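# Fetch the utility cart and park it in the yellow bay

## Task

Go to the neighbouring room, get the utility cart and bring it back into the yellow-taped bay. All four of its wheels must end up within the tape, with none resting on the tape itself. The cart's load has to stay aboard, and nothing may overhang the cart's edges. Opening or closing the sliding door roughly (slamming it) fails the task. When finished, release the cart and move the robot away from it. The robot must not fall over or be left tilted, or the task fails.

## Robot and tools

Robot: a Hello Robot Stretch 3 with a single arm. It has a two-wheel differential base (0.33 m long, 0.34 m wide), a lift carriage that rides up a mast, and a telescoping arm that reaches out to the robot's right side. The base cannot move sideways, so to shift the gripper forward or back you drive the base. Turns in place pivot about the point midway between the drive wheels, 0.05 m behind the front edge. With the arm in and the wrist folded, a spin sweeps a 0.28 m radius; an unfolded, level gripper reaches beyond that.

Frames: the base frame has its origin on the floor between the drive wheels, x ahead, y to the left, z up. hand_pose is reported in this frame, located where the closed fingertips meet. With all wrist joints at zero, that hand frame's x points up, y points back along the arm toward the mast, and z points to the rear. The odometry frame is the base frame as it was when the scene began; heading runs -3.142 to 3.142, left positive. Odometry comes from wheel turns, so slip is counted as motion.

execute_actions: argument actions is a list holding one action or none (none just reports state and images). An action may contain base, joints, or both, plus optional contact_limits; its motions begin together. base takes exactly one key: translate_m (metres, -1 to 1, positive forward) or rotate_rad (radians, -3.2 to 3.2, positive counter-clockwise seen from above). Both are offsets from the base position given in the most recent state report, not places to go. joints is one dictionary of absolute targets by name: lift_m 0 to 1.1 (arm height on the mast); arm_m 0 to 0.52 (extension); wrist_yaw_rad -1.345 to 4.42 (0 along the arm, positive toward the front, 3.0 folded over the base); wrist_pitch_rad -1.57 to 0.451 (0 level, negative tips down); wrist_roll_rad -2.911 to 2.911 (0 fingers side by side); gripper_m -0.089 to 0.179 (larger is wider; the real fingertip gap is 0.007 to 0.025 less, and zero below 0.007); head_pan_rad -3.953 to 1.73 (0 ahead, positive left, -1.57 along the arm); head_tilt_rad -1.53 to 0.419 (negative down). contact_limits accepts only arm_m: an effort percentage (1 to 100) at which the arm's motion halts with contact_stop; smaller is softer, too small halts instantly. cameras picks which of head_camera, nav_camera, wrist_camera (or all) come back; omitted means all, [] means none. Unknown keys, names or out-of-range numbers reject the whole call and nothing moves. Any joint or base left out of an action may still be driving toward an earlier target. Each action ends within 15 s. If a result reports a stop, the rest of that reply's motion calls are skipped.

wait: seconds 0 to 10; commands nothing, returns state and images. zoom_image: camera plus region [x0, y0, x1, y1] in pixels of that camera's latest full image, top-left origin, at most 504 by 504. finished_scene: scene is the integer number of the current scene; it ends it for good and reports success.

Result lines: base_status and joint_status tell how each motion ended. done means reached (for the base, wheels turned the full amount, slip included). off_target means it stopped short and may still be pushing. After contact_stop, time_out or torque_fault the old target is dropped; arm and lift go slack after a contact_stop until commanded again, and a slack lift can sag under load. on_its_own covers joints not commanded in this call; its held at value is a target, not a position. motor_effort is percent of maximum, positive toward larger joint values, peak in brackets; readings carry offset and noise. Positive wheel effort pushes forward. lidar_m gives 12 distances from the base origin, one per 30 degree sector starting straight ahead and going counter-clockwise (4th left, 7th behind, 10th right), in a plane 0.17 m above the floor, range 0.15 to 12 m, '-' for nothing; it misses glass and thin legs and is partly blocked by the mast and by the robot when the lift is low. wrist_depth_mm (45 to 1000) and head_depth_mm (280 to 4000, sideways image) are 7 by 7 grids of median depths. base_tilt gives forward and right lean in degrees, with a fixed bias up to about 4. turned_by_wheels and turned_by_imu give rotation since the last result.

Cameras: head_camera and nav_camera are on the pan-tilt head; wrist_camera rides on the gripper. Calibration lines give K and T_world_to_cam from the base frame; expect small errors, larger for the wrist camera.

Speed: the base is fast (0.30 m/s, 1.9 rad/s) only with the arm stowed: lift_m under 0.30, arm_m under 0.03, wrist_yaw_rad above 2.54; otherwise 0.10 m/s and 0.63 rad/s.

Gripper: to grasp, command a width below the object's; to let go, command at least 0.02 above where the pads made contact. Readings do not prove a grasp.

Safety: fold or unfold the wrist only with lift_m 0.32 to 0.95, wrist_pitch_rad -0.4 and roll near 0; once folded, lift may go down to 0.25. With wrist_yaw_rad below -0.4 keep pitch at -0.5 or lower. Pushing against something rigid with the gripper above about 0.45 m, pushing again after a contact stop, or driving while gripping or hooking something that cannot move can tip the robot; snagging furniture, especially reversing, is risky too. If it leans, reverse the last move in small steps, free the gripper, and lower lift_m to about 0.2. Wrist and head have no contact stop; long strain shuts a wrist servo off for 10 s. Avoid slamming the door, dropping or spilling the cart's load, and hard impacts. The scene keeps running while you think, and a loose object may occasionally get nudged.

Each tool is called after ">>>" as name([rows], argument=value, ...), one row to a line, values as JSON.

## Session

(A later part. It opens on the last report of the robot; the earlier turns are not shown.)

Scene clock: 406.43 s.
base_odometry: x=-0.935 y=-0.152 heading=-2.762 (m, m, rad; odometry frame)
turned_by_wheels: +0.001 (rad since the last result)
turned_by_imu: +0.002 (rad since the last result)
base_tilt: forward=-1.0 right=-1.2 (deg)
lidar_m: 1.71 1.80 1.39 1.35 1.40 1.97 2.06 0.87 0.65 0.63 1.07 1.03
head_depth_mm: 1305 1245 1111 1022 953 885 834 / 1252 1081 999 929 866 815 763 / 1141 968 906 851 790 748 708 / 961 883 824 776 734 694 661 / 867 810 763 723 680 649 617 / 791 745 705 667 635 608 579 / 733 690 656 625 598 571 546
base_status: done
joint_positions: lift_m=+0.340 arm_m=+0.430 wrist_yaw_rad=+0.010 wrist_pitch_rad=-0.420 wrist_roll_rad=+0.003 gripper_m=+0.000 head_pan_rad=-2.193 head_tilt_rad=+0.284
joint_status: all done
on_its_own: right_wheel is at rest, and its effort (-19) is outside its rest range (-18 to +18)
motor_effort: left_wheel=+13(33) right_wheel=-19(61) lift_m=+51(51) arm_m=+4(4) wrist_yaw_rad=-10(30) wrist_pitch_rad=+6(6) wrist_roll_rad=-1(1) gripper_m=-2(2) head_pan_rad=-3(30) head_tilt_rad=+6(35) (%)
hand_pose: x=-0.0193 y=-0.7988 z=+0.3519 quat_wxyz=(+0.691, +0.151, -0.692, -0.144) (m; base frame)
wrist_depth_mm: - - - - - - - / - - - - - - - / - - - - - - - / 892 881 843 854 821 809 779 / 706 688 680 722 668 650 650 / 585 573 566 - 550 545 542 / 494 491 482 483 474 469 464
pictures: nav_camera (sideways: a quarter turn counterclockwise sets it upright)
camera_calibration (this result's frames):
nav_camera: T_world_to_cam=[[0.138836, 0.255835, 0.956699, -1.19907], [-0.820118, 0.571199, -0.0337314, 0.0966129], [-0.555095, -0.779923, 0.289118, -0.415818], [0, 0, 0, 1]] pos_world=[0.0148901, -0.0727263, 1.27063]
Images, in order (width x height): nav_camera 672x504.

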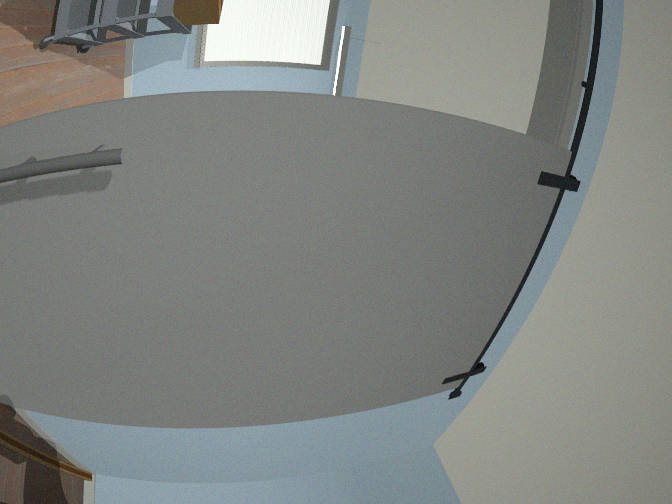

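>>> execute_actions([
  {"base": {"translate_m": -0.06}, "joints": {"head_tilt_rad": -0.45, "head_pan_rad": -1.35}},
], cameras=["nav_camera", "head_camera"])

Scene clock: 454.17 s.
base_odometry: x=-0.879 y=-0.129 heading=-2.761 (m, m, rad; odometry frame)
turned_by_wheels: +0.001 (rad since the last result)
turned_by_imu: +0.002 (rad since the last result)
base_tilt: forward=-1.0 right=-1.2 (deg)
lidar_m: 1.78 1.86 1.39 1.35 1.41 1.97 2.00 0.87 0.65 0.63 1.15 1.08
head_depth_mm: 2832 2934 566 603 648 695 772 / 2888 3076 3333 3248 2173 1588 798 / 2928 3150 3326 3102 2252 1736 1454 / 3032 3116 2016 2316 2096 1728 1417 / 3034 3250 2108 2402 2138 1734 1414 / 3138 3348 3563 2830 2172 1731 1404 / 3085 3273 3413 3103 2244 1705 1398
base_status: done
joint_positions: lift_m=+0.340 arm_m=+0.430 wrist_yaw_rad=+0.010 wrist_pitch_rad=-0.420 wrist_roll_rad=+0.003 gripper_m=+0.000 head_pan_rad=-1.357 head_tilt_rad=-0.444
joint_status: all done
on_its_own: right_wheel is at rest, and its effort (-22) is outside its rest range (-18 to +18); wrist_yaw_rad is at rest, and its effort (-14) is outside its rest range (-12 to +12)
motor_effort: left_wheel=+15(32) right_wheel=-22(60) lift_m=+51(51) arm_m=+4(4) wrist_yaw_rad=-14(29) wrist_pitch_rad=+6(6) wrist_roll_rad=-1(1) gripper_m=-3(1) head_pan_rad=+2(33) head_tilt_rad=-3(29) (%)
hand_pose: x=-0.0192 y=-0.7988 z=+0.3519 quat_wxyz=(+0.691, +0.151, -0.692, -0.144) (m; base frame)
wrist_depth_mm: - - - - - - - / - - - - - - - / - - - - - - - / 885 877 856 839 820 809 785 / 711 687 670 720 662 650 618 / 582 569 567 - 551 541 173 / 496 494 483 480 479 468 165
pictures: head_camera (sideways: a quarter turn clockwise sets it upright), nav_camera (sideways: a quarter turn counterclockwise sets it upright)
camera_calibration (this result's frames):
head_camera: T_world_to_cam=[[-0.105546, 0.395476, -0.912392, 1.20715], [0.976888, 0.212739, -0.0207947, 0.024417], [0.185878, -0.893499, -0.408789, 0.491681], [0, 0, 0, 1]] pos_world=[0.0121645, -0.0432781, 1.3029]
nav_camera: T_world_to_cam=[[0.0536665, -0.418915, 0.906438, -1.13219], [-0.979165, -0.200115, -0.0345115, 0.098565], [0.195849, -0.8857, -0.420926, 0.503935], [0, 0, 0, 1]] pos_world=[0.0585771, -0.00823326, 1.24179]
Images, in order (width x height): head_camera 896x504, nav_camera 672x504.

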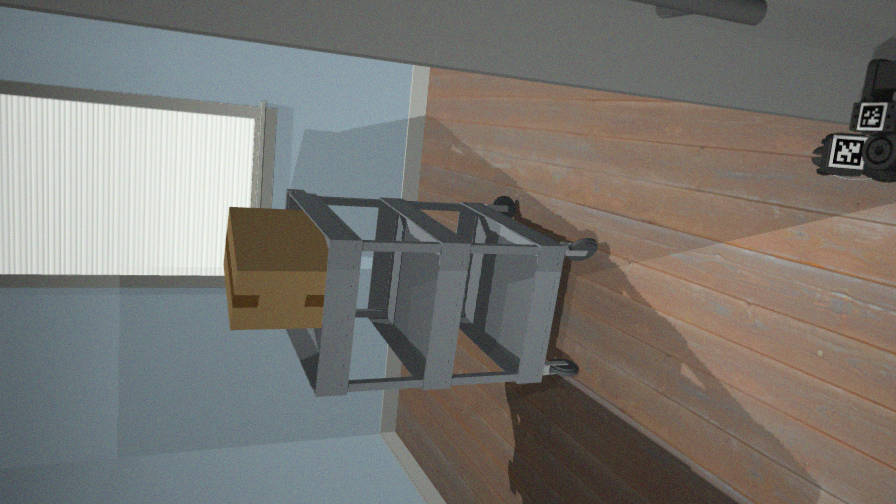

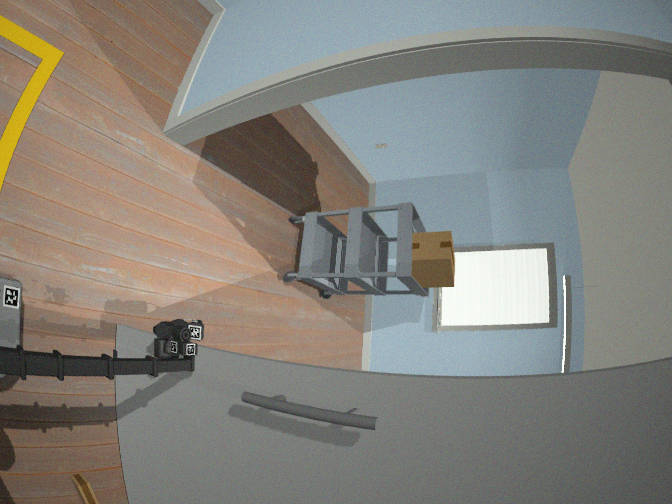

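>>> execute_actions([
  {"base": {"translate_m": 0.33}, "joints": {"arm_m": 0.0}},
], cameras=[])

>>> execute_actions([
  {"base": {"translate_m": 0.19}, "joints": {"wrist_yaw_rad": 3.0, "head_pan_rad": 0.0, "head_tilt_rad": -0.6}},
], cameras=[])

>>> execute_actions([
  {"base": {"rotate_rad": -1.53}, "joints": {"lift_m": 0.285}},
], cameras=["nav_camera", "head_camera"])

Scene clock: 542.00 s.
base_odometry: x=-1.185 y=-0.252 heading=-2.761 (m, m, rad; odometry frame)
turned_by_wheels: +0.000 (rad since the last result)
turned_by_imu: +0.000 (rad since the last result)
base_tilt: forward=-1.0 right=-1.3 (deg)
lidar_m: 1.45 1.52 1.38 1.34 1.40 1.96 2.34 0.88 0.74 1.80 0.85 1.01
head_depth_mm: 2867 3068 3310 3285 2295 1739 1419 / 2877 3070 2222 2746 2188 1750 1416 / 2899 3123 1937 2341 2139 1754 1417 / 3006 3204 3275 2421 2089 1734 1401 / 3073 3276 3512 3185 2237 1737 1408 / 3062 3226 3444 3174 2237 1734 1406 / 2574 2660 2758 2770 1980 1059 1110
base_status: done
joint_positions: lift_m=+0.340 arm_m=+0.000 wrist_yaw_rad=+0.001 wrist_pitch_rad=-0.418 wrist_roll_rad=+0.003 gripper_m=+0.000 head_pan_rad=-1.357 head_tilt_rad=-0.444
joint_status: all done
motor_effort: left_wheel=+1(17) right_wheel=-2(19) lift_m=+51(51) arm_m=-5(5) wrist_yaw_rad=-1(12) wrist_pitch_rad=+6(6) wrist_roll_rad=-1(1) gripper_m=-1(2) head_pan_rad=+3(2) head_tilt_rad=-3(3) (%)
hand_pose: x=-0.0214 y=-0.3697 z=+0.3523 quat_wxyz=(+0.691, +0.147, -0.692, -0.147) (m; base frame)
wrist_depth_mm: - - - - - - - / 556 - - - - - - / 552 - - - - - 430 / 571 840 859 845 841 817 451 / 629 690 691 730 667 655 497 / 586 582 575 - 553 546 528 / 501 493 488 482 475 472 464
pictures: none
No camera images: the call's "cameras" was empty. Leave "cameras" out to get every camera's image.

Scene clock: 545.13 s.
base_odometry: x=-1.362 y=-0.323 heading=-2.761 (m, m, rad; odometry frame)
turned_by_wheels: +0.000 (rad since the last result)
turned_by_imu: +0.000 (rad since the last result)
base_tilt: forward=-1.0 right=-1.2 (deg)
lidar_m: 1.25 1.32 1.37 1.34 1.40 1.96 2.49 0.89 0.85 1.81 0.76 1.02
head_depth_mm: 1038 1147 1261 1419 1603 1522 1285 / 1045 1144 1271 1420 1608 1525 1286 / 1038 1138 1261 1414 1589 1526 1290 / 1038 1140 1263 1409 1581 1524 1279 / 1039 1136 1258 1414 1586 1505 1278 / 1041 1142 1252 1408 1587 1499 1276 / 1039 1134 1251 1409 1586 1504 1261
base_status: done
joint_positions: lift_m=+0.340 arm_m=+0.000 wrist_yaw_rad=+2.998 wrist_pitch_rad=-0.418 wrist_roll_rad=+0.003 gripper_m=+0.000 head_pan_rad=-0.007 head_tilt_rad=-0.593
joint_status: all done
motor_effort: left_wheel=+1(7) right_wheel=-2(3) lift_m=+51(51) arm_m=-4(4) wrist_yaw_rad=+3(5) wrist_pitch_rad=+6(6) wrist_roll_rad=-1(1) gripper_m=-2(3) head_pan_rad=+2(32) head_tilt_rad=-3(15) (%)
hand_pose: x=+0.0108 y=+0.0769 z=+0.3523 quat_wxyz=(+0.196, +0.701, +0.097, +0.679) (m; base frame)
wrist_depth_mm: - - - - - - - / - - - - - - - / - - - - - - - / 904 868 873 842 819 833 788 / 700 702 673 738 674 661 645 / 589 575 - - 554 545 536 / 498 509 - - 472 470 465
pictures: none
No camera images: the call's "cameras" was empty. Leave "cameras" out to get every camera's image.

Scene clock: 547.63 s.
base_odometry: x=-1.362 y=-0.323 heading=+1.992 (m, m, rad; odometry frame)
turned_by_wheels: -1.530 (rad since the last result)
turned_by_imu: -1.522 (rad since the last result)
base_tilt: forward=-1.0 right=-1.2 (deg)
lidar_m: 1.81 0.76 1.07 1.25 1.33 1.36 1.33 1.42 2.05 2.15 0.85 0.85
head_depth_mm: 2925 3143 3333 2479 1875 1534 1288 / 2930 3206 3380 2425 1873 1524 1288 / 2893 1937 2597 2262 1862 1527 1282 / 2886 1850 2337 2215 1839 1513 1275 / 2928 3110 2576 2241 1848 1506 1279 / 2982 3258 3393 2396 1820 1505 1245 / 2997 3182 3154 2106 938 1026 1171
base_status: done
joint_positions: lift_m=+0.285 arm_m=+0.000 wrist_yaw_rad=+2.999 wrist_pitch_rad=-0.417 wrist_roll_rad=+0.003 gripper_m=+0.000 head_pan_rad=-0.007 head_tilt_rad=-0.593
joint_status: all done
motor_effort: left_wheel=+4(14) right_wheel=-3(8) lift_m=+26(47) arm_m=-4(4) wrist_yaw_rad=+2(3) wrist_pitch_rad=+5(6) wrist_roll_rad=-1(1) gripper_m=-2(3) head_pan_rad=+3(3) head_tilt_rad=-3(3) (%)
hand_pose: x=+0.0107 y=+0.0769 z=+0.2983 quat_wxyz=(+0.196, +0.701, +0.097, +0.679) (m; base frame)
wrist_depth_mm: - - - - - - 762 / - - - - - - 777 / - - - - 961 922 765 / 784 781 754 736 747 712 688 / 622 616 597 635 591 585 567 / 516 520 - - 487 481 478 / 452 - - - 424 415 411
pictures: head_camera (sideways: a quarter turn clockwise sets it upright), nav_camera (sideways: a quarter turn counterclockwise sets it upright)
camera_calibration (this result's frames):
head_camera: T_world_to_cam=[[-0.539811, -0.0155475, -0.841642, 1.11752], [0.00307108, 0.999786, -0.0204386, 0.0298897], [0.84178, -0.0136177, -0.539648, 0.657952], [0, 0, 0, 1]] pos_world=[0.0493096, -0.00354876, 1.29623]
nav_camera: T_world_to_cam=[[0.550317, -0.0401958, 0.833988, -1.04073], [-0.0239508, -0.999189, -0.0323538, 0.0899225], [0.834612, -0.00216989, -0.550833, 0.66907], [0, 0, 0, 1]] pos_world=[0.0164727, 0.0494684, 1.23941]
Images, in order (width x height): head_camera 896x504, nav_camera 672x504.

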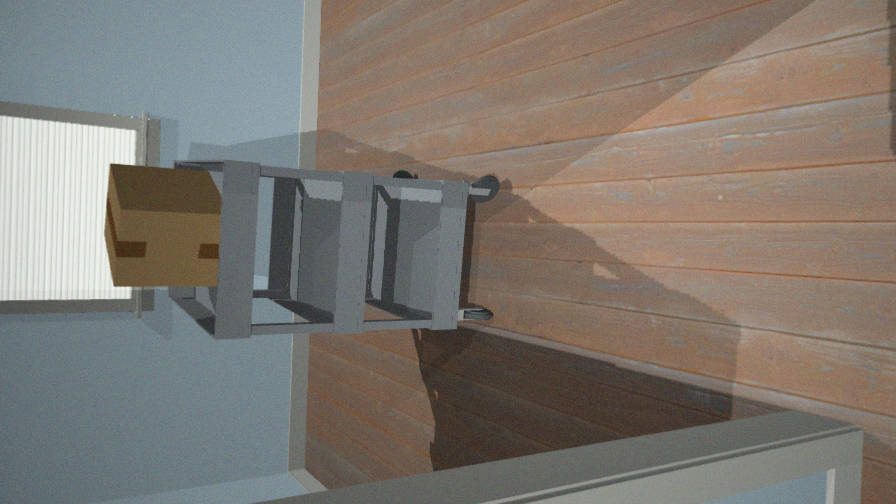

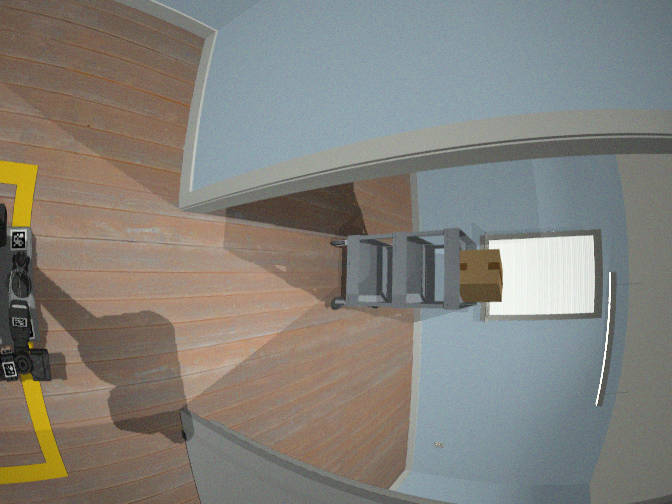

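>>> execute_actions([
  {"base": {"translate_m": 1.0}, "joints": {"head_tilt_rad": -0.9}},
], cameras=["nav_camera", "head_camera"])

Scene clock: 562.33 s.
base_odometry: x=-1.771 y=+0.590 heading=+1.992 (m, m, rad; odometry frame)
turned_by_wheels: +0.000 (rad since the last result)
turned_by_imu: +0.001 (rad since the last result)
base_tilt: forward=-1.0 right=-1.2 (deg)
lidar_m: 0.82 1.57 1.21 0.58 0.31 0.37 2.34 2.49 0.71 1.01 2.76 0.82
head_depth_mm: 2085 1033 1971 1705 1455 1286 1145 / 967 956 1216 1399 1429 1283 1144 / 890 941 1284 1397 1388 1277 1135 / 938 878 1265 1437 1410 1269 1132 / 1178 887 1263 1320 1418 1264 1132 / 2219 973 1940 1665 1439 1273 1134 / 2229 2434 1987 1671 1432 1255 1127
base_status: done
joint_positions: lift_m=+0.285 arm_m=+0.000 wrist_yaw_rad=+2.999 wrist_pitch_rad=-0.417 wrist_roll_rad=+0.003 gripper_m=+0.000 head_pan_rad=-0.007 head_tilt_rad=-0.890
joint_status: all done
motor_effort: left_wheel=+4(13) right_wheel=-4(6) lift_m=+27(27) arm_m=-4(4) wrist_yaw_rad=+1(3) wrist_pitch_rad=+5(5) wrist_roll_rad=-2(2) gripper_m=-2(3) head_pan_rad=+2(3) head_tilt_rad=-5(24) (%)
hand_pose: x=+0.0106 y=+0.0770 z=+0.2983 quat_wxyz=(+0.196, +0.701, +0.097, +0.679) (m; base frame)
wrist_depth_mm: 247 - 861 - - - - / 269 278 860 - - - - / 293 305 899 - 970 948 934 / 328 336 741 757 744 714 702 / 576 373 607 650 595 571 569 / 518 421 - - 497 486 478 / 455 - - - 419 419 411
pictures: head_camera (sideways: a quarter turn clockwise sets it upright), nav_camera (sideways: a quarter turn counterclockwise sets it upright)
camera_calibration (this result's frames):
head_camera: T_world_to_cam=[[-0.762138, -0.0141201, -0.647261, 0.865528], [-0.00289696, 0.999827, -0.0184002, 0.0272648], [0.647409, -0.0121484, -0.762046, 0.948422], [0, 0, 0, 1]] pos_world=[0.045714, -0.00351692, 1.28347]
nav_camera: T_world_to_cam=[[0.769941, -0.0416029, 0.636757, -0.785015], [-0.0324943, -0.999134, -0.0259882, 0.081676], [0.637287, -0.000681631, -0.770626, 0.956163], [0, 0, 0, 1]] pos_world=[-0.00228082, 0.0495981, 1.23883]
Images, in order (width x height): head_camera 896x504, nav_camera 672x504.

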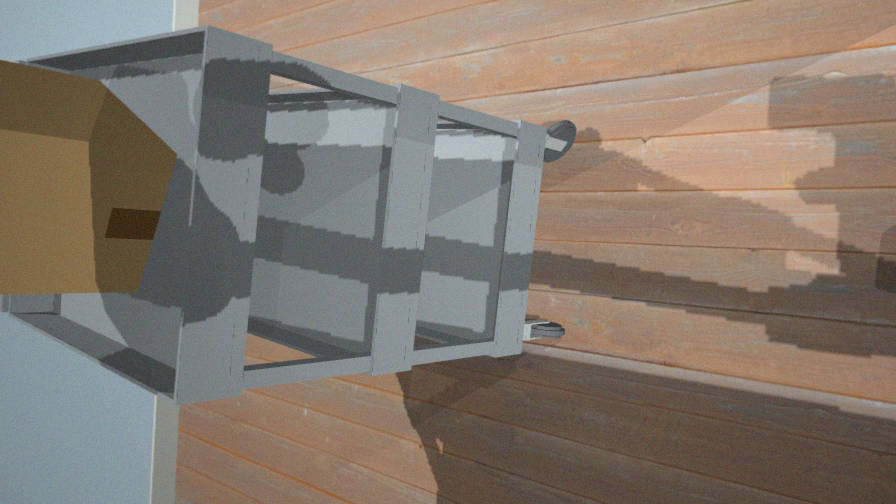

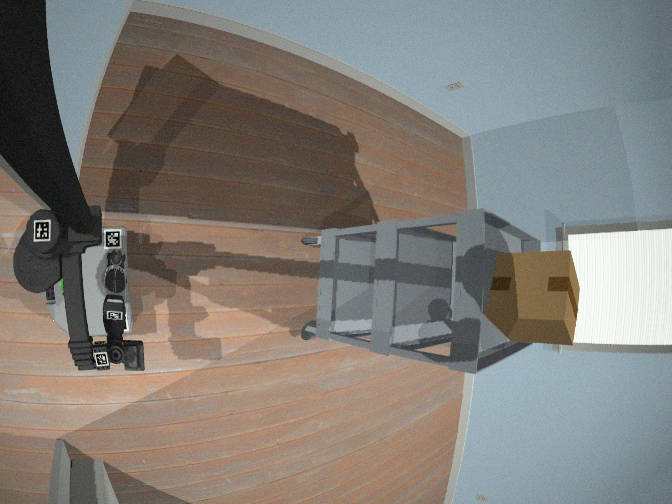

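>>> execute_actions([
  {"base": {"translate_m": 0.33}},
], cameras=[])

>>> execute_actions([
  {"base": {"translate_m": 0.08}, "joints": {"lift_m": 0.389, "head_tilt_rad": -1.2}},
], cameras=[])

>>> execute_actions([
  {"base": {"translate_m": 0.05}, "joints": {"wrist_yaw_rad": 1.95}},
], cameras=[])

>>> execute_actions([
  {"joints": {"wrist_pitch_rad": 0.0, "wrist_roll_rad": 1.57, "gripper_m": 0.175}},
])

Scene clock: 600.23 s.
base_odometry: x=-1.906 y=+0.891 heading=+1.993 (m, m, rad; odometry frame)
turned_by_wheels: +0.000 (rad since the last result)
turned_by_imu: +0.001 (rad since the last result)
base_tilt: forward=-1.0 right=-1.2 (deg)
lidar_m: 0.49 0.53 1.18 1.16 0.69 0.55 2.67 0.93 0.91 2.62 2.79 0.49
head_depth_mm: 641 871 777 653 925 1279 1141 / 595 664 747 650 942 1193 1140 / 617 692 752 661 955 1191 1128 / 643 738 765 999 954 1213 1141 / 1836 884 760 989 951 1204 1124 / 1924 2121 735 735 1352 1264 1124 / 1925 2213 1986 1654 1430 1274 1133
base_status: done
joint_positions: lift_m=+0.285 arm_m=+0.000 wrist_yaw_rad=+2.999 wrist_pitch_rad=-0.417 wrist_roll_rad=+0.003 gripper_m=+0.000 head_pan_rad=-0.007 head_tilt_rad=-0.890
joint_status: not commanded
motor_effort: left_wheel=+4(13) right_wheel=-4(7) lift_m=+27(27) arm_m=-5(4) wrist_yaw_rad=+2(2) wrist_pitch_rad=+5(5) wrist_roll_rad=-1(1) gripper_m=-1(2) head_pan_rad=+2(2) head_tilt_rad=-5(4) (%)
hand_pose: x=+0.0106 y=+0.0770 z=+0.2983 quat_wxyz=(+0.196, +0.701, +0.097, +0.679) (m; base frame)
wrist_depth_mm: 628 - - - - - - / 623 807 - - - - - / 607 806 - - 970 935 923 / 605 754 771 750 730 716 698 / 579 617 597 645 599 582 571 / 515 532 - - 493 481 480 / 454 - - - 426 417 413
pictures: none
No camera images: the call's "cameras" was empty. Leave "cameras" out to get every camera's image.

Scene clock: 602.33 s.
base_odometry: x=-1.939 y=+0.964 heading=+1.993 (m, m, rad; odometry frame)
turned_by_wheels: +0.000 (rad since the last result)
turned_by_imu: +0.000 (rad since the last result)
base_tilt: forward=-1.0 right=-1.3 (deg)
lidar_m: 0.41 0.45 1.18 1.15 0.80 0.63 2.75 0.99 0.96 2.63 2.71 0.41
head_depth_mm: 674 628 682 1346 1295 1195 1123 / 598 628 916 903 1274 1206 - / 634 624 927 903 1262 1190 - / 660 623 925 1108 1278 1194 - / 686 618 932 1132 1269 1189 - / 659 617 787 1343 1261 1180 1122 / 1805 1564 1485 1370 1266 1174 1117
base_status: done
joint_positions: lift_m=+0.389 arm_m=+0.000 wrist_yaw_rad=+2.999 wrist_pitch_rad=-0.417 wrist_roll_rad=+0.003 gripper_m=+0.000 head_pan_rad=-0.007 head_tilt_rad=-1.186
joint_status: all done
motor_effort: left_wheel=+4(13) right_wheel=-3(7) lift_m=+52(54) arm_m=-4(4) wrist_yaw_rad=+1(1) wrist_pitch_rad=+5(5) wrist_roll_rad=-1(2) gripper_m=-1(2) head_pan_rad=+2(3) head_tilt_rad=-6(25) (%)
hand_pose: x=+0.0106 y=+0.0770 z=+0.4014 quat_wxyz=(+0.196, +0.701, +0.097, +0.679) (m; base frame)
wrist_depth_mm: 723 - - - - - - / 724 953 - - - - - / 700 944 - - - - - / 707 924 971 954 926 910 882 / 690 771 753 818 746 725 710 / 628 637 - - 617 603 594 / 559 546 - 553 533 518 516
pictures: none
No camera images: the call's "cameras" was empty. Leave "cameras" out to get every camera's image.

Scene clock: 604.07 s.
base_odometry: x=-1.959 y=+1.010 heading=+1.993 (m, m, rad; odometry frame)
turned_by_wheels: +0.000 (rad since the last result)
turned_by_imu: +0.000 (rad since the last result)
base_tilt: forward=-1.0 right=-1.2 (deg)
lidar_m: 0.36 0.39 1.17 1.15 0.86 0.67 2.80 1.01 1.00 2.63 2.64 0.36
head_depth_mm: 568 626 562 867 1276 1197 1108 / 555 616 556 887 1243 1192 - / 586 623 564 886 1249 1211 - / 625 621 571 888 1249 1179 - / 675 618 566 892 1248 1185 - / 653 608 580 1320 1269 1182 1122 / 1796 582 1454 1377 1262 1180 1115
base_status: done
joint_positions: lift_m=+0.389 arm_m=+0.000 wrist_yaw_rad=+1.952 wrist_pitch_rad=-0.417 wrist_roll_rad=+0.003 gripper_m=+0.000 head_pan_rad=-0.007 head_tilt_rad=-1.186
joint_status: all done
motor_effort: left_wheel=+3(10) right_wheel=-3(5) lift_m=+51(51) arm_m=-4(4) wrist_yaw_rad=-2(3) wrist_pitch_rad=+5(5) wrist_roll_rad=-1(1) gripper_m=-2(1) head_pan_rad=+3(2) head_tilt_rad=-6(6) (%)
hand_pose: x=+0.1871 y=-0.0619 z=+0.4014 quat_wxyz=(+0.509, +0.656, -0.267, +0.490) (m; base frame)
wrist_depth_mm: 975 - 346 285 243 213 189 / - - - - - - 210 / - - - - 846 770 - / 975 985 918 624 657 636 688 / 798 780 736 537 520 509 503 / 654 644 625 - 384 426 374 / 555 547 535 538 513 353 306
pictures: none
No camera images: the call's "cameras" was empty. Leave "cameras" out to get every camera's image.

Scene clock: 606.30 s.
base_odometry: x=-1.959 y=+1.010 heading=+1.993 (m, m, rad; odometry frame)
turned_by_wheels: +0.000 (rad since the last result)
turned_by_imu: +0.000 (rad since the last result)
base_tilt: forward=-1.0 right=-1.2 (deg)
lidar_m: 0.36 0.39 1.18 1.15 0.86 0.67 2.79 1.01 1.00 2.63 2.64 0.36
head_depth_mm: 567 627 562 864 1276 1190 1107 / 553 616 557 881 1241 1205 - / 585 622 564 881 1235 1209 - / 624 621 571 894 1246 1192 - / 677 619 567 885 1238 1196 - / 655 608 579 1332 1272 1178 1119 / 1804 583 1444 1373 1263 1182 1107
base_status: not commanded
joint_positions: lift_m=+0.389 arm_m=+0.000 wrist_yaw_rad=+1.952 wrist_pitch_rad=-0.021 wrist_roll_rad=+1.567 gripper_m=+0.175 head_pan_rad=-0.007 head_tilt_rad=-1.186
joint_status: all done
motor_effort: left_wheel=+4(3) right_wheel=-4(4) lift_m=+51(51) arm_m=-4(3) wrist_yaw_rad=-3(2) wrist_pitch_rad=+7(6) wrist_roll_rad=+2(3) gripper_m=+1(85) head_pan_rad=+3(2) head_tilt_rad=-6(6) (%)
hand_pose: x=+0.2160 y=-0.0502 z=+0.4975 quat_wxyz=(+0.010, +0.828, -0.560, -0.004) (m; base frame)
wrist_depth_mm: 338 486 769 225 832 571 383 / 335 488 871 249 853 574 387 / 331 480 - 279 - 576 389 / 332 475 - 317 - 543 334 / 372 437 - 370 - 493 378 / - - - - - 999 511 / - - - - - 942 594
pictures: head_camera (sideways: a quarter turn clockwise sets it upright), nav_camera (sideways: a quarter turn counterclockwise sets it upright), wrist_camera
camera_calibration (this result's frames):
head_camera: T_world_to_cam=[[-0.917928, -0.0131395, -0.396529, 0.539851], [-0.00793694, 0.99986, -0.0147584, 0.0225479], [0.396667, -0.0104, -0.917903, 1.15253], [0, 0, 0, 1]] pos_world=[0.0385505, -0.00346505, 1.27232]
nav_camera: T_world_to_cam=[[0.922313, -0.0425597, 0.384094, -0.456806], [-0.0388734, -0.999093, -0.0173594, 0.0704728], [0.384484, 0.0010798, -0.923131, 1.15592], [0, 0, 0, 1]] pos_world=[-0.0203754, 0.0497193, 1.24375]
wrist_camera: T_world_to_cam=[[0.0185909, 0.022533, -0.999573, 0.497869], [-0.493611, 0.86962, 0.0104229, 0.1863], [0.869484, 0.493207, 0.0272895, -0.0104347], [0, 0, 0, 1]] pos_world=[0.091777, -0.168083, 0.496]
Images, in order (width x height): head_camera 896x504, nav_camera 672x504, wrist_camera 644x364.

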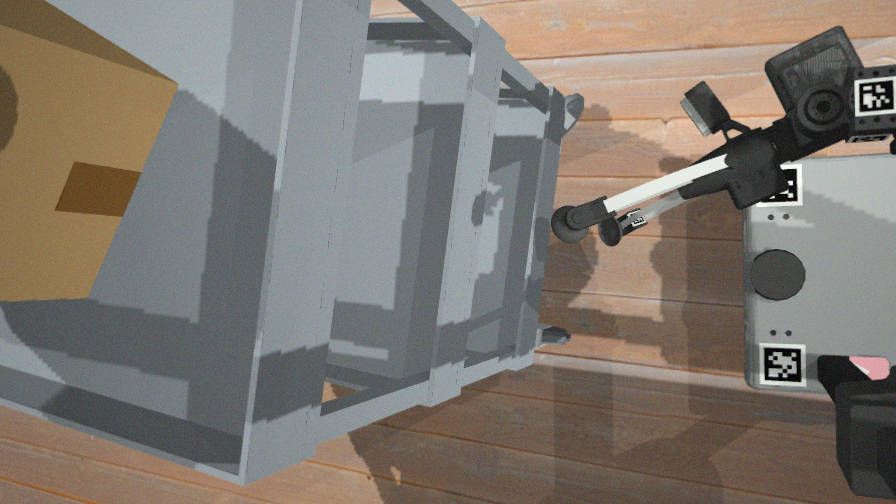

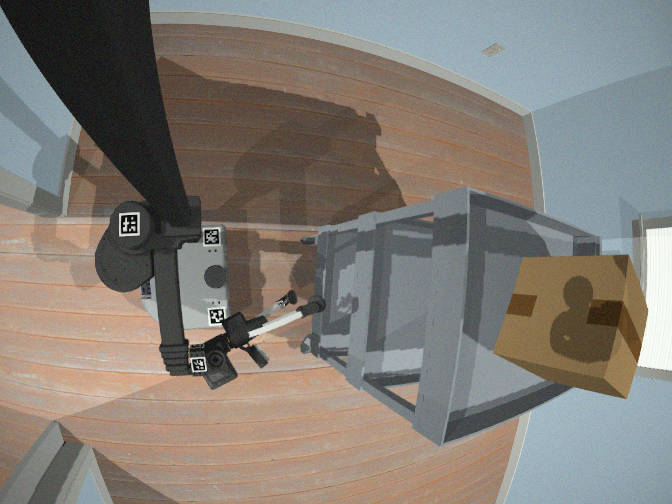

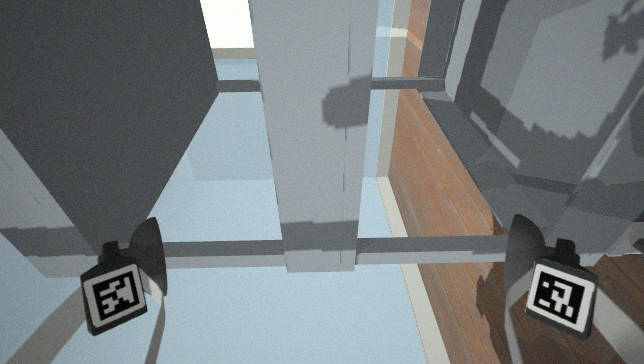

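>>> execute_actions([
  {"base": {"translate_m": 0.165}, "joints": {"lift_m": 0.401}},
], cameras=["wrist_camera", "head_camera"])

Scene clock: 623.37 s.
base_odometry: x=-2.027 y=+1.160 heading=+1.993 (m, m, rad; odometry frame)
turned_by_wheels: +0.000 (rad since the last result)
turned_by_imu: +0.001 (rad since the last result)
base_tilt: forward=-1.0 right=-1.3 (deg)
lidar_m: 0.20 0.21 1.16 1.14 1.08 0.83 2.96 1.12 1.24 2.64 0.24 0.20
head_depth_mm: 376 444 558 522 757 1191 1129 / 397 473 554 521 798 1171 - / 422 507 567 520 805 1188 - / 448 548 565 519 811 1191 - / 672 609 563 517 816 1181 - / 666 599 562 516 826 1171 1129 / 1812 1650 533 492 1265 1184 1107
base_status: done
joint_positions: lift_m=+0.401 arm_m=+0.000 wrist_yaw_rad=+1.952 wrist_pitch_rad=-0.020 wrist_roll_rad=+1.568 gripper_m=+0.175 head_pan_rad=-0.007 head_tilt_rad=-1.186
joint_status: all done
motor_effort: left_wheel=+3(10) right_wheel=-3(4) lift_m=+52(54) arm_m=-5(4) wrist_yaw_rad=-2(2) wrist_pitch_rad=+6(6) wrist_roll_rad=+2(2) gripper_m=+1(1) head_pan_rad=+2(2) head_tilt_rad=-6(6) (%)
hand_pose: x=+0.2160 y=-0.0502 z=+0.5097 quat_wxyz=(+0.010, +0.828, -0.560, -0.004) (m; base frame)
wrist_depth_mm: 322 430 73 73 73 74 396 / 321 462 81 81 82 84 401 / 319 461 91 91 92 493 401 / 318 454 106 104 104 496 404 / 318 440 - 120 121 940 398 / 302 - - 143 145 - 365 / - - - 178 197 940 458
pictures: head_camera (sideways: a quarter turn clockwise sets it upright), wrist_camera
camera_calibration (this result's frames):
head_camera: T_world_to_cam=[[-0.91793, -0.0131395, -0.396525, 0.539846], [-0.00793703, 0.99986, -0.0147584, 0.0225478], [0.396663, -0.0103999, -0.917905, 1.15254], [0, 0, 0, 1]] pos_world=[0.0385504, -0.00346505, 1.27231]
wrist_camera: T_world_to_cam=[[0.0193567, 0.0230792, -0.999546, 0.509942], [-0.493616, 0.869616, 0.01052, 0.186128], [0.869465, 0.493188, 0.0282251, -0.0112691], [0, 0, 0, 1]] pos_world=[0.0918028, -0.168071, 0.508071]
Images, in order (width x height): head_camera 896x504, wrist_camera 644x364.

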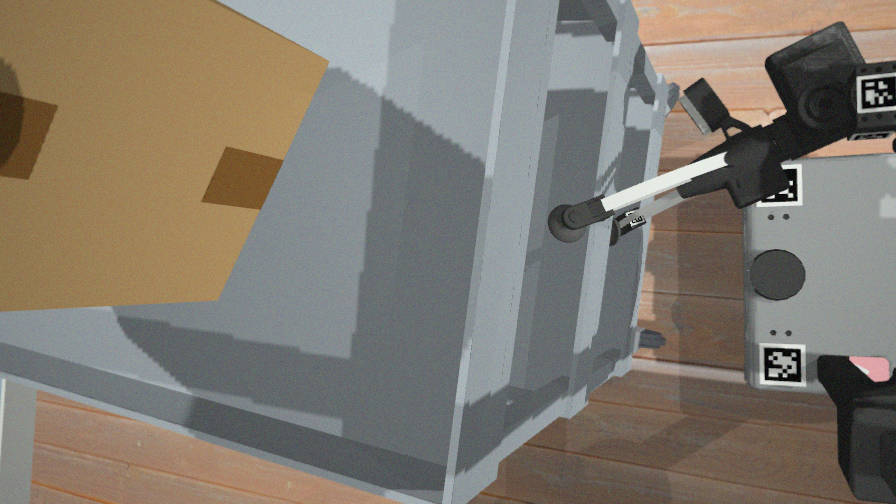

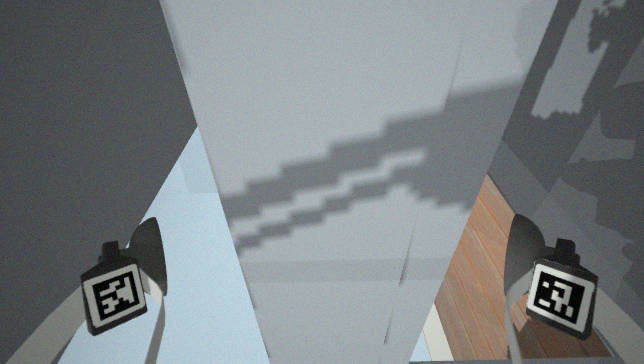

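>>> execute_actions([
  {"joints": {"gripper_m": 0.04}},
], cameras=["wrist_camera", "head_camera"])

Scene clock: 629.53 s.
base_odometry: x=-2.027 y=+1.160 heading=+1.993 (m, m, rad; odometry frame)
turned_by_wheels: +0.000 (rad since the last result)
turned_by_imu: +0.001 (rad since the last result)
base_tilt: forward=-1.0 right=-1.2 (deg)
lidar_m: 0.19 0.21 1.16 1.14 1.08 0.83 2.97 1.12 1.25 2.64 0.24 0.20
head_depth_mm: 375 443 559 524 755 1200 1112 / 398 474 554 521 794 1169 - / 420 508 566 521 804 1188 - / 448 548 566 518 813 1192 - / 676 610 562 517 814 1182 - / 664 599 559 516 828 1178 1120 / 1819 1642 534 492 1259 1174 1112
base_status: not commanded
joint_positions: lift_m=+0.401 arm_m=+0.000 wrist_yaw_rad=+1.952 wrist_pitch_rad=-0.037 wrist_roll_rad=+1.567 gripper_m=+0.041 head_pan_rad=-0.007 head_tilt_rad=-1.186
joint_status: all done
motor_effort: left_wheel=+3(4) right_wheel=-4(4) lift_m=+52(52) arm_m=-4(4) wrist_yaw_rad=-2(2) wrist_pitch_rad=+12(14) wrist_roll_rad=+2(2) gripper_m=-27(98) head_pan_rad=+2(2) head_tilt_rad=-6(6) (%)
hand_pose: x=+0.2155 y=-0.0504 z=+0.5055 quat_wxyz=(+0.017, +0.828, -0.560, -0.009) (m; base frame)
wrist_depth_mm: 335 418 73 74 74 76 386 / 330 445 81 82 82 87 388 / 326 475 90 92 92 512 389 / 327 475 104 104 106 513 395 / 326 - 120 121 122 780 393 / 324 - 146 144 147 731 360 / 324 - - 179 241 851 329
pictures: head_camera (sideways: a quarter turn clockwise sets it upright), wrist_camera
camera_calibration (this result's frames):
head_camera: T_world_to_cam=[[-0.91793, -0.0131396, -0.396525, 0.539846], [-0.00793704, 0.99986, -0.0147584, 0.0225478], [0.396663, -0.0103999, -0.917905, 1.15254], [0, 0, 0, 1]] pos_world=[0.0385504, -0.00346505, 1.27231]
wrist_camera: T_world_to_cam=[[0.0039346, 0.0168866, -0.99985, 0.508877], [-0.493413, 0.869702, 0.0127468, 0.184934], [0.869786, 0.493289, 0.011754, -0.00236989], [0, 0, 0, 1]] pos_world=[0.0913079, -0.168261, 0.506471]
Images, in order (width x height): head_camera 896x504, wrist_camera 644x364.

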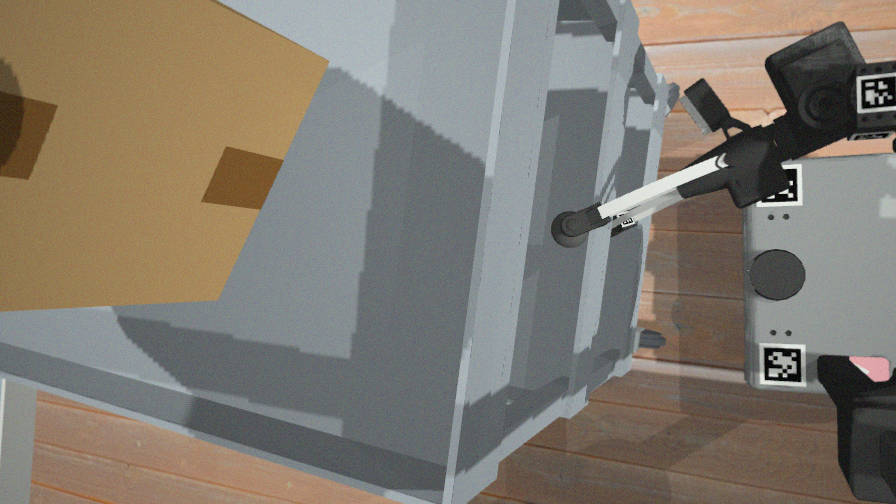

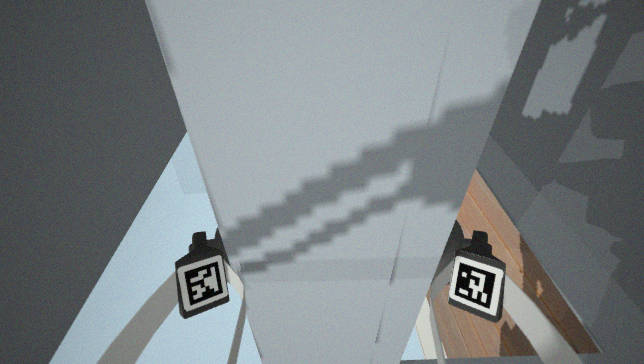

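>>> execute_actions([
  {"base": {"translate_m": -0.3}},
], cameras=["nav_camera", "head_camera"])

Scene clock: 637.93 s.
base_odometry: x=-1.904 y=+0.886 heading=+1.993 (m, m, rad; odometry frame)
turned_by_wheels: +0.000 (rad since the last result)
turned_by_imu: +0.002 (rad since the last result)
base_tilt: forward=-0.9 right=-1.3 (deg)
lidar_m: 0.19 0.20 1.18 1.16 0.68 0.55 2.66 0.92 0.91 2.62 0.26 0.20
head_depth_mm: 377 466 570 523 796 1196 1118 / 395 473 555 522 807 1181 - / 412 502 566 519 815 1192 - / 433 531 565 518 812 1193 - / 464 596 562 518 807 1189 - / 663 614 561 513 800 1183 1117 / 1806 1600 538 479 1253 1176 1108
base_status: done
joint_positions: lift_m=+0.401 arm_m=+0.000 wrist_yaw_rad=+1.939 wrist_pitch_rad=-0.039 wrist_roll_rad=+1.570 gripper_m=+0.053 head_pan_rad=-0.007 head_tilt_rad=-1.186
joint_status: not commanded
on_its_own: gripper_m is held at +0.052, not at your +0.040, by its stall guard, which is not easing now; wrist_yaw_rad is at rest, and its effort (+13) is outside its rest range (-12 to +12)
motor_effort: left_wheel=+2(7) right_wheel=-5(16) lift_m=+52(52) arm_m=-3(4) wrist_yaw_rad=+13(38) wrist_pitch_rad=+12(13) wrist_roll_rad=+0(2) gripper_m=-22(23) head_pan_rad=+2(2) head_tilt_rad=-6(6) (%)
hand_pose: x=+0.2166 y=-0.0533 z=+0.5049 quat_wxyz=(+0.017, +0.824, -0.566, -0.011) (m; base frame)
wrist_depth_mm: 337 456 85 86 86 469 384 / 333 481 92 93 94 506 390 / 329 480 101 102 103 540 391 / 327 475 115 113 115 552 394 / 329 476 129 127 129 500 397 / 323 - 144 145 148 750 371 / 323 - - 168 182 909 336
pictures: head_camera (sideways: a quarter turn clockwise sets it upright), nav_camera (sideways: a quarter turn counterclockwise sets it upright)
camera_calibration (this result's frames):
head_camera: T_world_to_cam=[[-0.91793, -0.0131396, -0.396525, 0.539846], [-0.00793708, 0.99986, -0.0147584, 0.0225478], [0.396663, -0.0103999, -0.917905, 1.15254], [0, 0, 0, 1]] pos_world=[0.0385504, -0.00346505, 1.27231]
nav_camera: T_world_to_cam=[[0.922314, -0.0425596, 0.384089, -0.456801], [-0.0388734, -0.999093, -0.0173593, 0.0704727], [0.38448, 0.00107986, -0.923133, 1.15592], [0, 0, 0, 1]] pos_world=[-0.0203757, 0.0497193, 1.24375]
Images, in order (width x height): head_camera 896x504, nav_camera 672x504.

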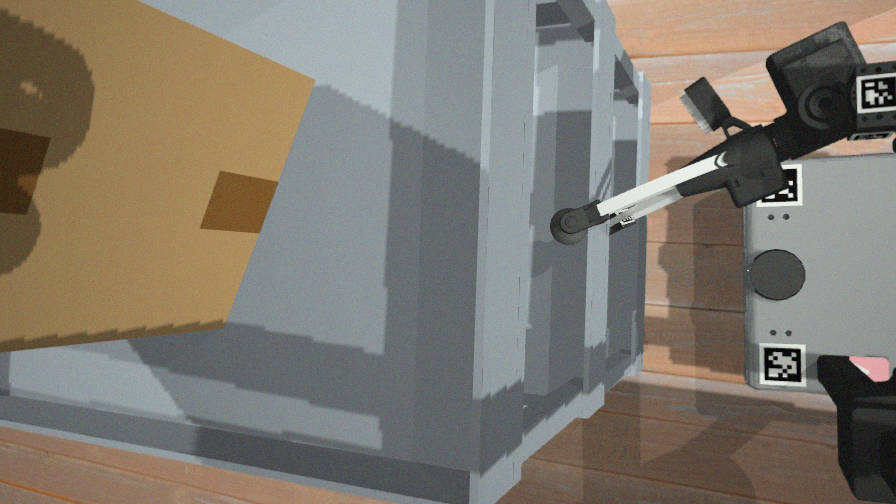

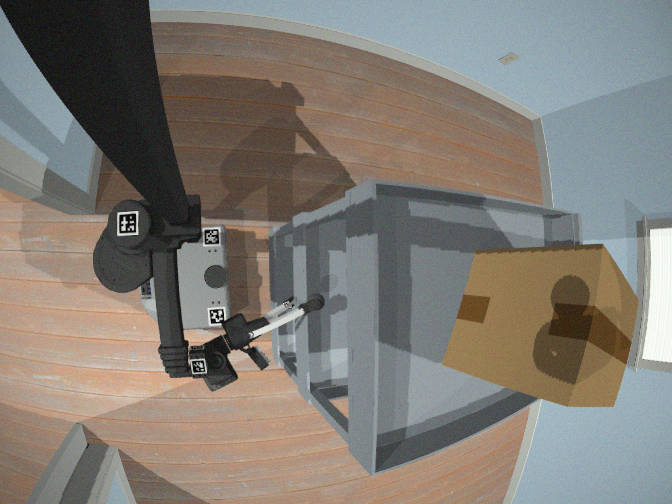

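>>> execute_actions([
  {"base": {"rotate_rad": 0.06}},
], cameras=[])

>>> execute_actions([
  {"base": {"translate_m": -0.62}},
], cameras=["nav_camera", "head_camera"])

Scene clock: 662.50 s.
base_odometry: x=-1.904 y=+0.886 heading=+2.053 (m, m, rad; odometry frame)
turned_by_wheels: +0.060 (rad since the last result)
turned_by_imu: +0.060 (rad since the last result)
base_tilt: forward=-1.0 right=-1.2 (deg)
lidar_m: 0.20 0.21 1.17 1.16 0.65 0.55 2.66 0.92 0.91 2.62 0.25 0.20
head_depth_mm: 381 451 563 524 776 1196 1116 / 401 479 558 521 809 1177 - / 424 511 567 521 806 1194 - / 449 550 566 517 817 1188 - / 667 611 561 518 818 1193 - / 665 598 562 516 828 1177 1129 / 1801 1643 537 488 1266 1177 1113
base_status: done
joint_positions: lift_m=+0.401 arm_m=+0.000 wrist_yaw_rad=+1.930 wrist_pitch_rad=-0.040 wrist_roll_rad=+1.569 gripper_m=+0.053 head_pan_rad=-0.007 head_tilt_rad=-1.186
joint_status: not commanded
on_its_own: gripper_m is held at +0.052, not at your +0.040, by its stall guard, which is not easing now; wrist_yaw_rad is at rest, and its effort (+24) is outside its rest range (-12 to +12)
motor_effort: left_wheel=-7(7) right_wheel=+10(12) lift_m=+52(52) arm_m=-3(3) wrist_yaw_rad=+24(25) wrist_pitch_rad=+12(12) wrist_roll_rad=+0(1) gripper_m=-21(22) head_pan_rad=+3(2) head_tilt_rad=-6(6) (%)
hand_pose: x=+0.2174 y=-0.0555 z=+0.5048 quat_wxyz=(+0.017, +0.822, -0.569, -0.011) (m; base frame)
wrist_depth_mm: 334 422 79 80 81 84 387 / 333 452 87 88 89 475 387 / 333 478 96 98 99 540 390 / 332 478 111 110 111 546 391 / 328 - 127 125 127 633 392 / 324 - 145 146 151 743 362 / 324 - - 176 - 921 333
pictures: none
No camera images: the call's "cameras" was empty. Leave "cameras" out to get every camera's image.

Scene clock: 669.73 s.
base_odometry: x=-1.617 y=+0.337 heading=+2.053 (m, m, rad; odometry frame)
turned_by_wheels: +0.000 (rad since the last result)
turned_by_imu: +0.001 (rad since the last result)
base_tilt: forward=-1.0 right=-1.2 (deg)
lidar_m: 0.18 0.18 0.21 0.30 1.34 2.05 2.05 2.22 2.56 0.57 0.31 0.20
head_depth_mm: 639 619 570 530 1243 1199 1115 / 384 599 570 522 833 1206 - / 391 478 559 522 812 1209 - / 401 491 562 518 794 1185 - / 410 504 564 517 784 1173 - / 419 520 562 516 637 1177 1118 / 657 615 558 514 491 1074 1107
base_status: done
joint_positions: lift_m=+0.401 arm_m=+0.000 wrist_yaw_rad=+1.964 wrist_pitch_rad=-0.042 wrist_roll_rad=+1.568 gripper_m=+0.053 head_pan_rad=-0.007 head_tilt_rad=-1.186
joint_status: not commanded
on_its_own: gripper_m is held at +0.052, not at your +0.040, by its stall guard, which is not easing now; wrist_yaw_rad is at rest, and its effort (-17) is outside its rest range (-12 to +12)
motor_effort: left_wheel=-1(15) right_wheel=-2(11) lift_m=+51(51) arm_m=-1(3) wrist_yaw_rad=-17(32) wrist_pitch_rad=+13(13) wrist_roll_rad=+2(2) gripper_m=-23(22) head_pan_rad=+2(2) head_tilt_rad=-6(6) (%)
hand_pose: x=+0.2141 y=-0.0472 z=+0.5043 quat_wxyz=(+0.019, +0.832, -0.555, -0.010) (m; base frame)
wrist_depth_mm: 335 489 103 104 105 570 386 / 330 485 110 110 111 572 387 / 333 481 117 117 119 577 393 / 327 480 127 125 126 577 392 / 327 475 135 134 135 538 391 / 328 473 143 144 146 450 395 / 326 - - 156 162 918 354
pictures: head_camera (sideways: a quarter turn clockwise sets it upright), nav_camera (sideways: a quarter turn counterclockwise sets it upright)
camera_calibration (this result's frames):
head_camera: T_world_to_cam=[[-0.91793, -0.0131395, -0.396525, 0.539846], [-0.00793702, 0.99986, -0.0147584, 0.0225478], [0.396664, -0.0103999, -0.917905, 1.15254], [0, 0, 0, 1]] pos_world=[0.0385504, -0.00346505, 1.27231]
nav_camera: T_world_to_cam=[[0.922314, -0.0425597, 0.38409, -0.456801], [-0.0388735, -0.999093, -0.0173593, 0.0704727], [0.38448, 0.00107983, -0.923133, 1.15592], [0, 0, 0, 1]] pos_world=[-0.0203756, 0.0497193, 1.24375]
Images, in order (width x height): head_camera 896x504, nav_camera 672x504.

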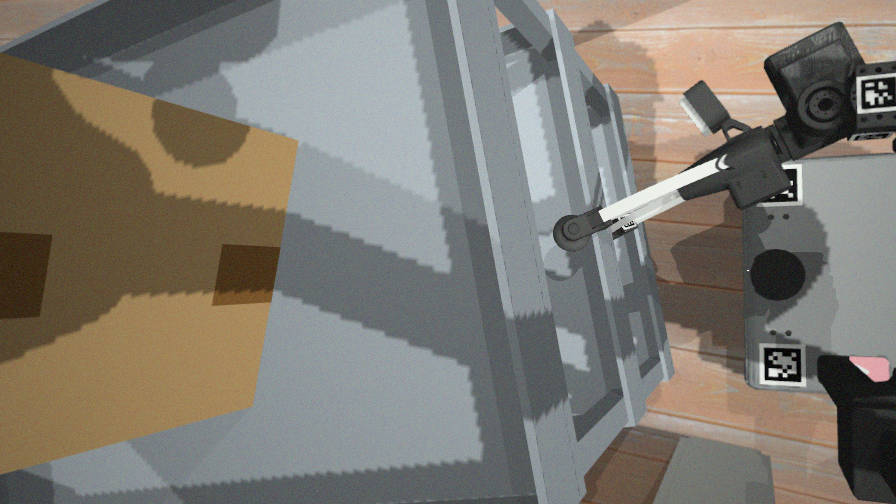

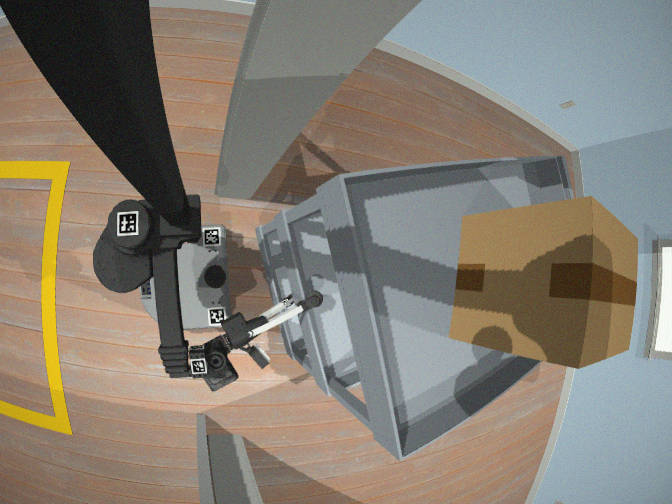

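>>> execute_actions([
  {"base": {"translate_m": -0.25}, "joints": {"arm_m": 0.1}},
], cameras=["nav_camera", "head_camera"])

Scene clock: 697.17 s.
base_odometry: x=-1.501 y=+0.116 heading=+2.053 (m, m, rad; odometry frame)
turned_by_wheels: +0.000 (rad since the last result)
turned_by_imu: +0.001 (rad since the last result)
base_tilt: forward=-1.0 right=-1.2 (deg)
lidar_m: - 0.16 0.40 1.27 1.38 1.81 1.80 1.95 2.53 0.57 0.32 0.16
head_depth_mm: 395 602 571 524 1252 1219 1111 / 391 482 564 521 754 1185 1113 / 386 475 559 519 496 1193 - / 382 470 557 519 483 1162 - / 378 465 554 515 483 1187 - / 653 607 560 527 1266 1186 1118 / 669 614 853 1365 1106 1177 1115
base_status: done
joint_positions: lift_m=+0.401 arm_m=+0.100 wrist_yaw_rad=+1.904 wrist_pitch_rad=-0.044 wrist_roll_rad=+1.576 gripper_m=+0.053 head_pan_rad=-0.007 head_tilt_rad=-1.186
joint_status: all done
on_its_own: wrist_yaw_rad is held at +1.904, not at your +1.950, by its stall guard, which is not easing now; gripper_m is held at +0.052, not at your +0.040, by its stall guard, which is not easing now
motor_effort: left_wheel=-2(9) right_wheel=-1(14) lift_m=+51(52) arm_m=+1(12) wrist_yaw_rad=+1(43) wrist_pitch_rad=+14(14) wrist_roll_rad=-3(3) gripper_m=-20(22) head_pan_rad=+2(2) head_tilt_rad=-6(6) (%)
hand_pose: x=+0.2195 y=-0.1615 z=+0.5037 quat_wxyz=(+0.017, +0.814, -0.580, -0.015) (m; base frame)
wrist_depth_mm: 337 - 138 139 140 756 383 / 336 494 139 139 140 561 383 / 335 485 139 140 141 574 388 / 330 483 140 141 142 573 389 / 328 475 141 142 143 565 392 / 327 438 141 142 143 519 395 / 323 454 - 143 144 917 399
pictures: head_camera (sideways: a quarter turn clockwise sets it upright), nav_camera (sideways: a quarter turn counterclockwise sets it upright)
camera_calibration (this result's frames):
head_camera: T_world_to_cam=[[-0.91794, -0.0131395, -0.396502, 0.539816], [-0.00793747, 0.99986, -0.014758, 0.0225474], [0.39664, -0.0103997, -0.917915, 1.15255], [0, 0, 0, 1]] pos_world=[0.0385496, -0.00346504, 1.27231]
nav_camera: T_world_to_cam=[[0.922324, -0.0425597, 0.384066, -0.456771], [-0.0388738, -0.999093, -0.0173585, 0.0704716], [0.384457, 0.00108002, -0.923142, 1.15594], [0, 0, 0, 1]] pos_world=[-0.0203771, 0.0497193, 1.24375]
Images, in order (width x height): head_camera 896x504, nav_camera 672x504.

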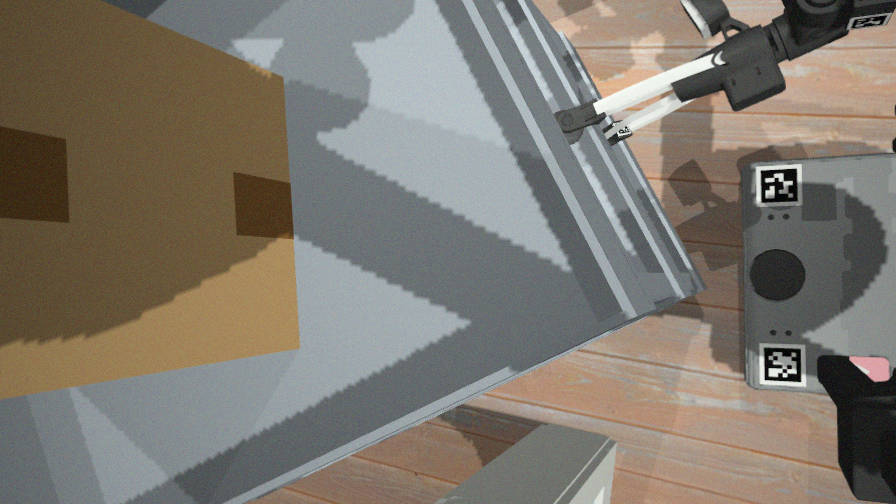

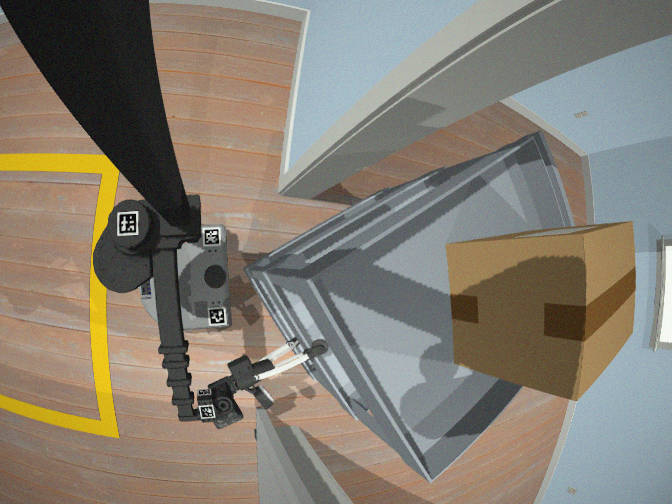

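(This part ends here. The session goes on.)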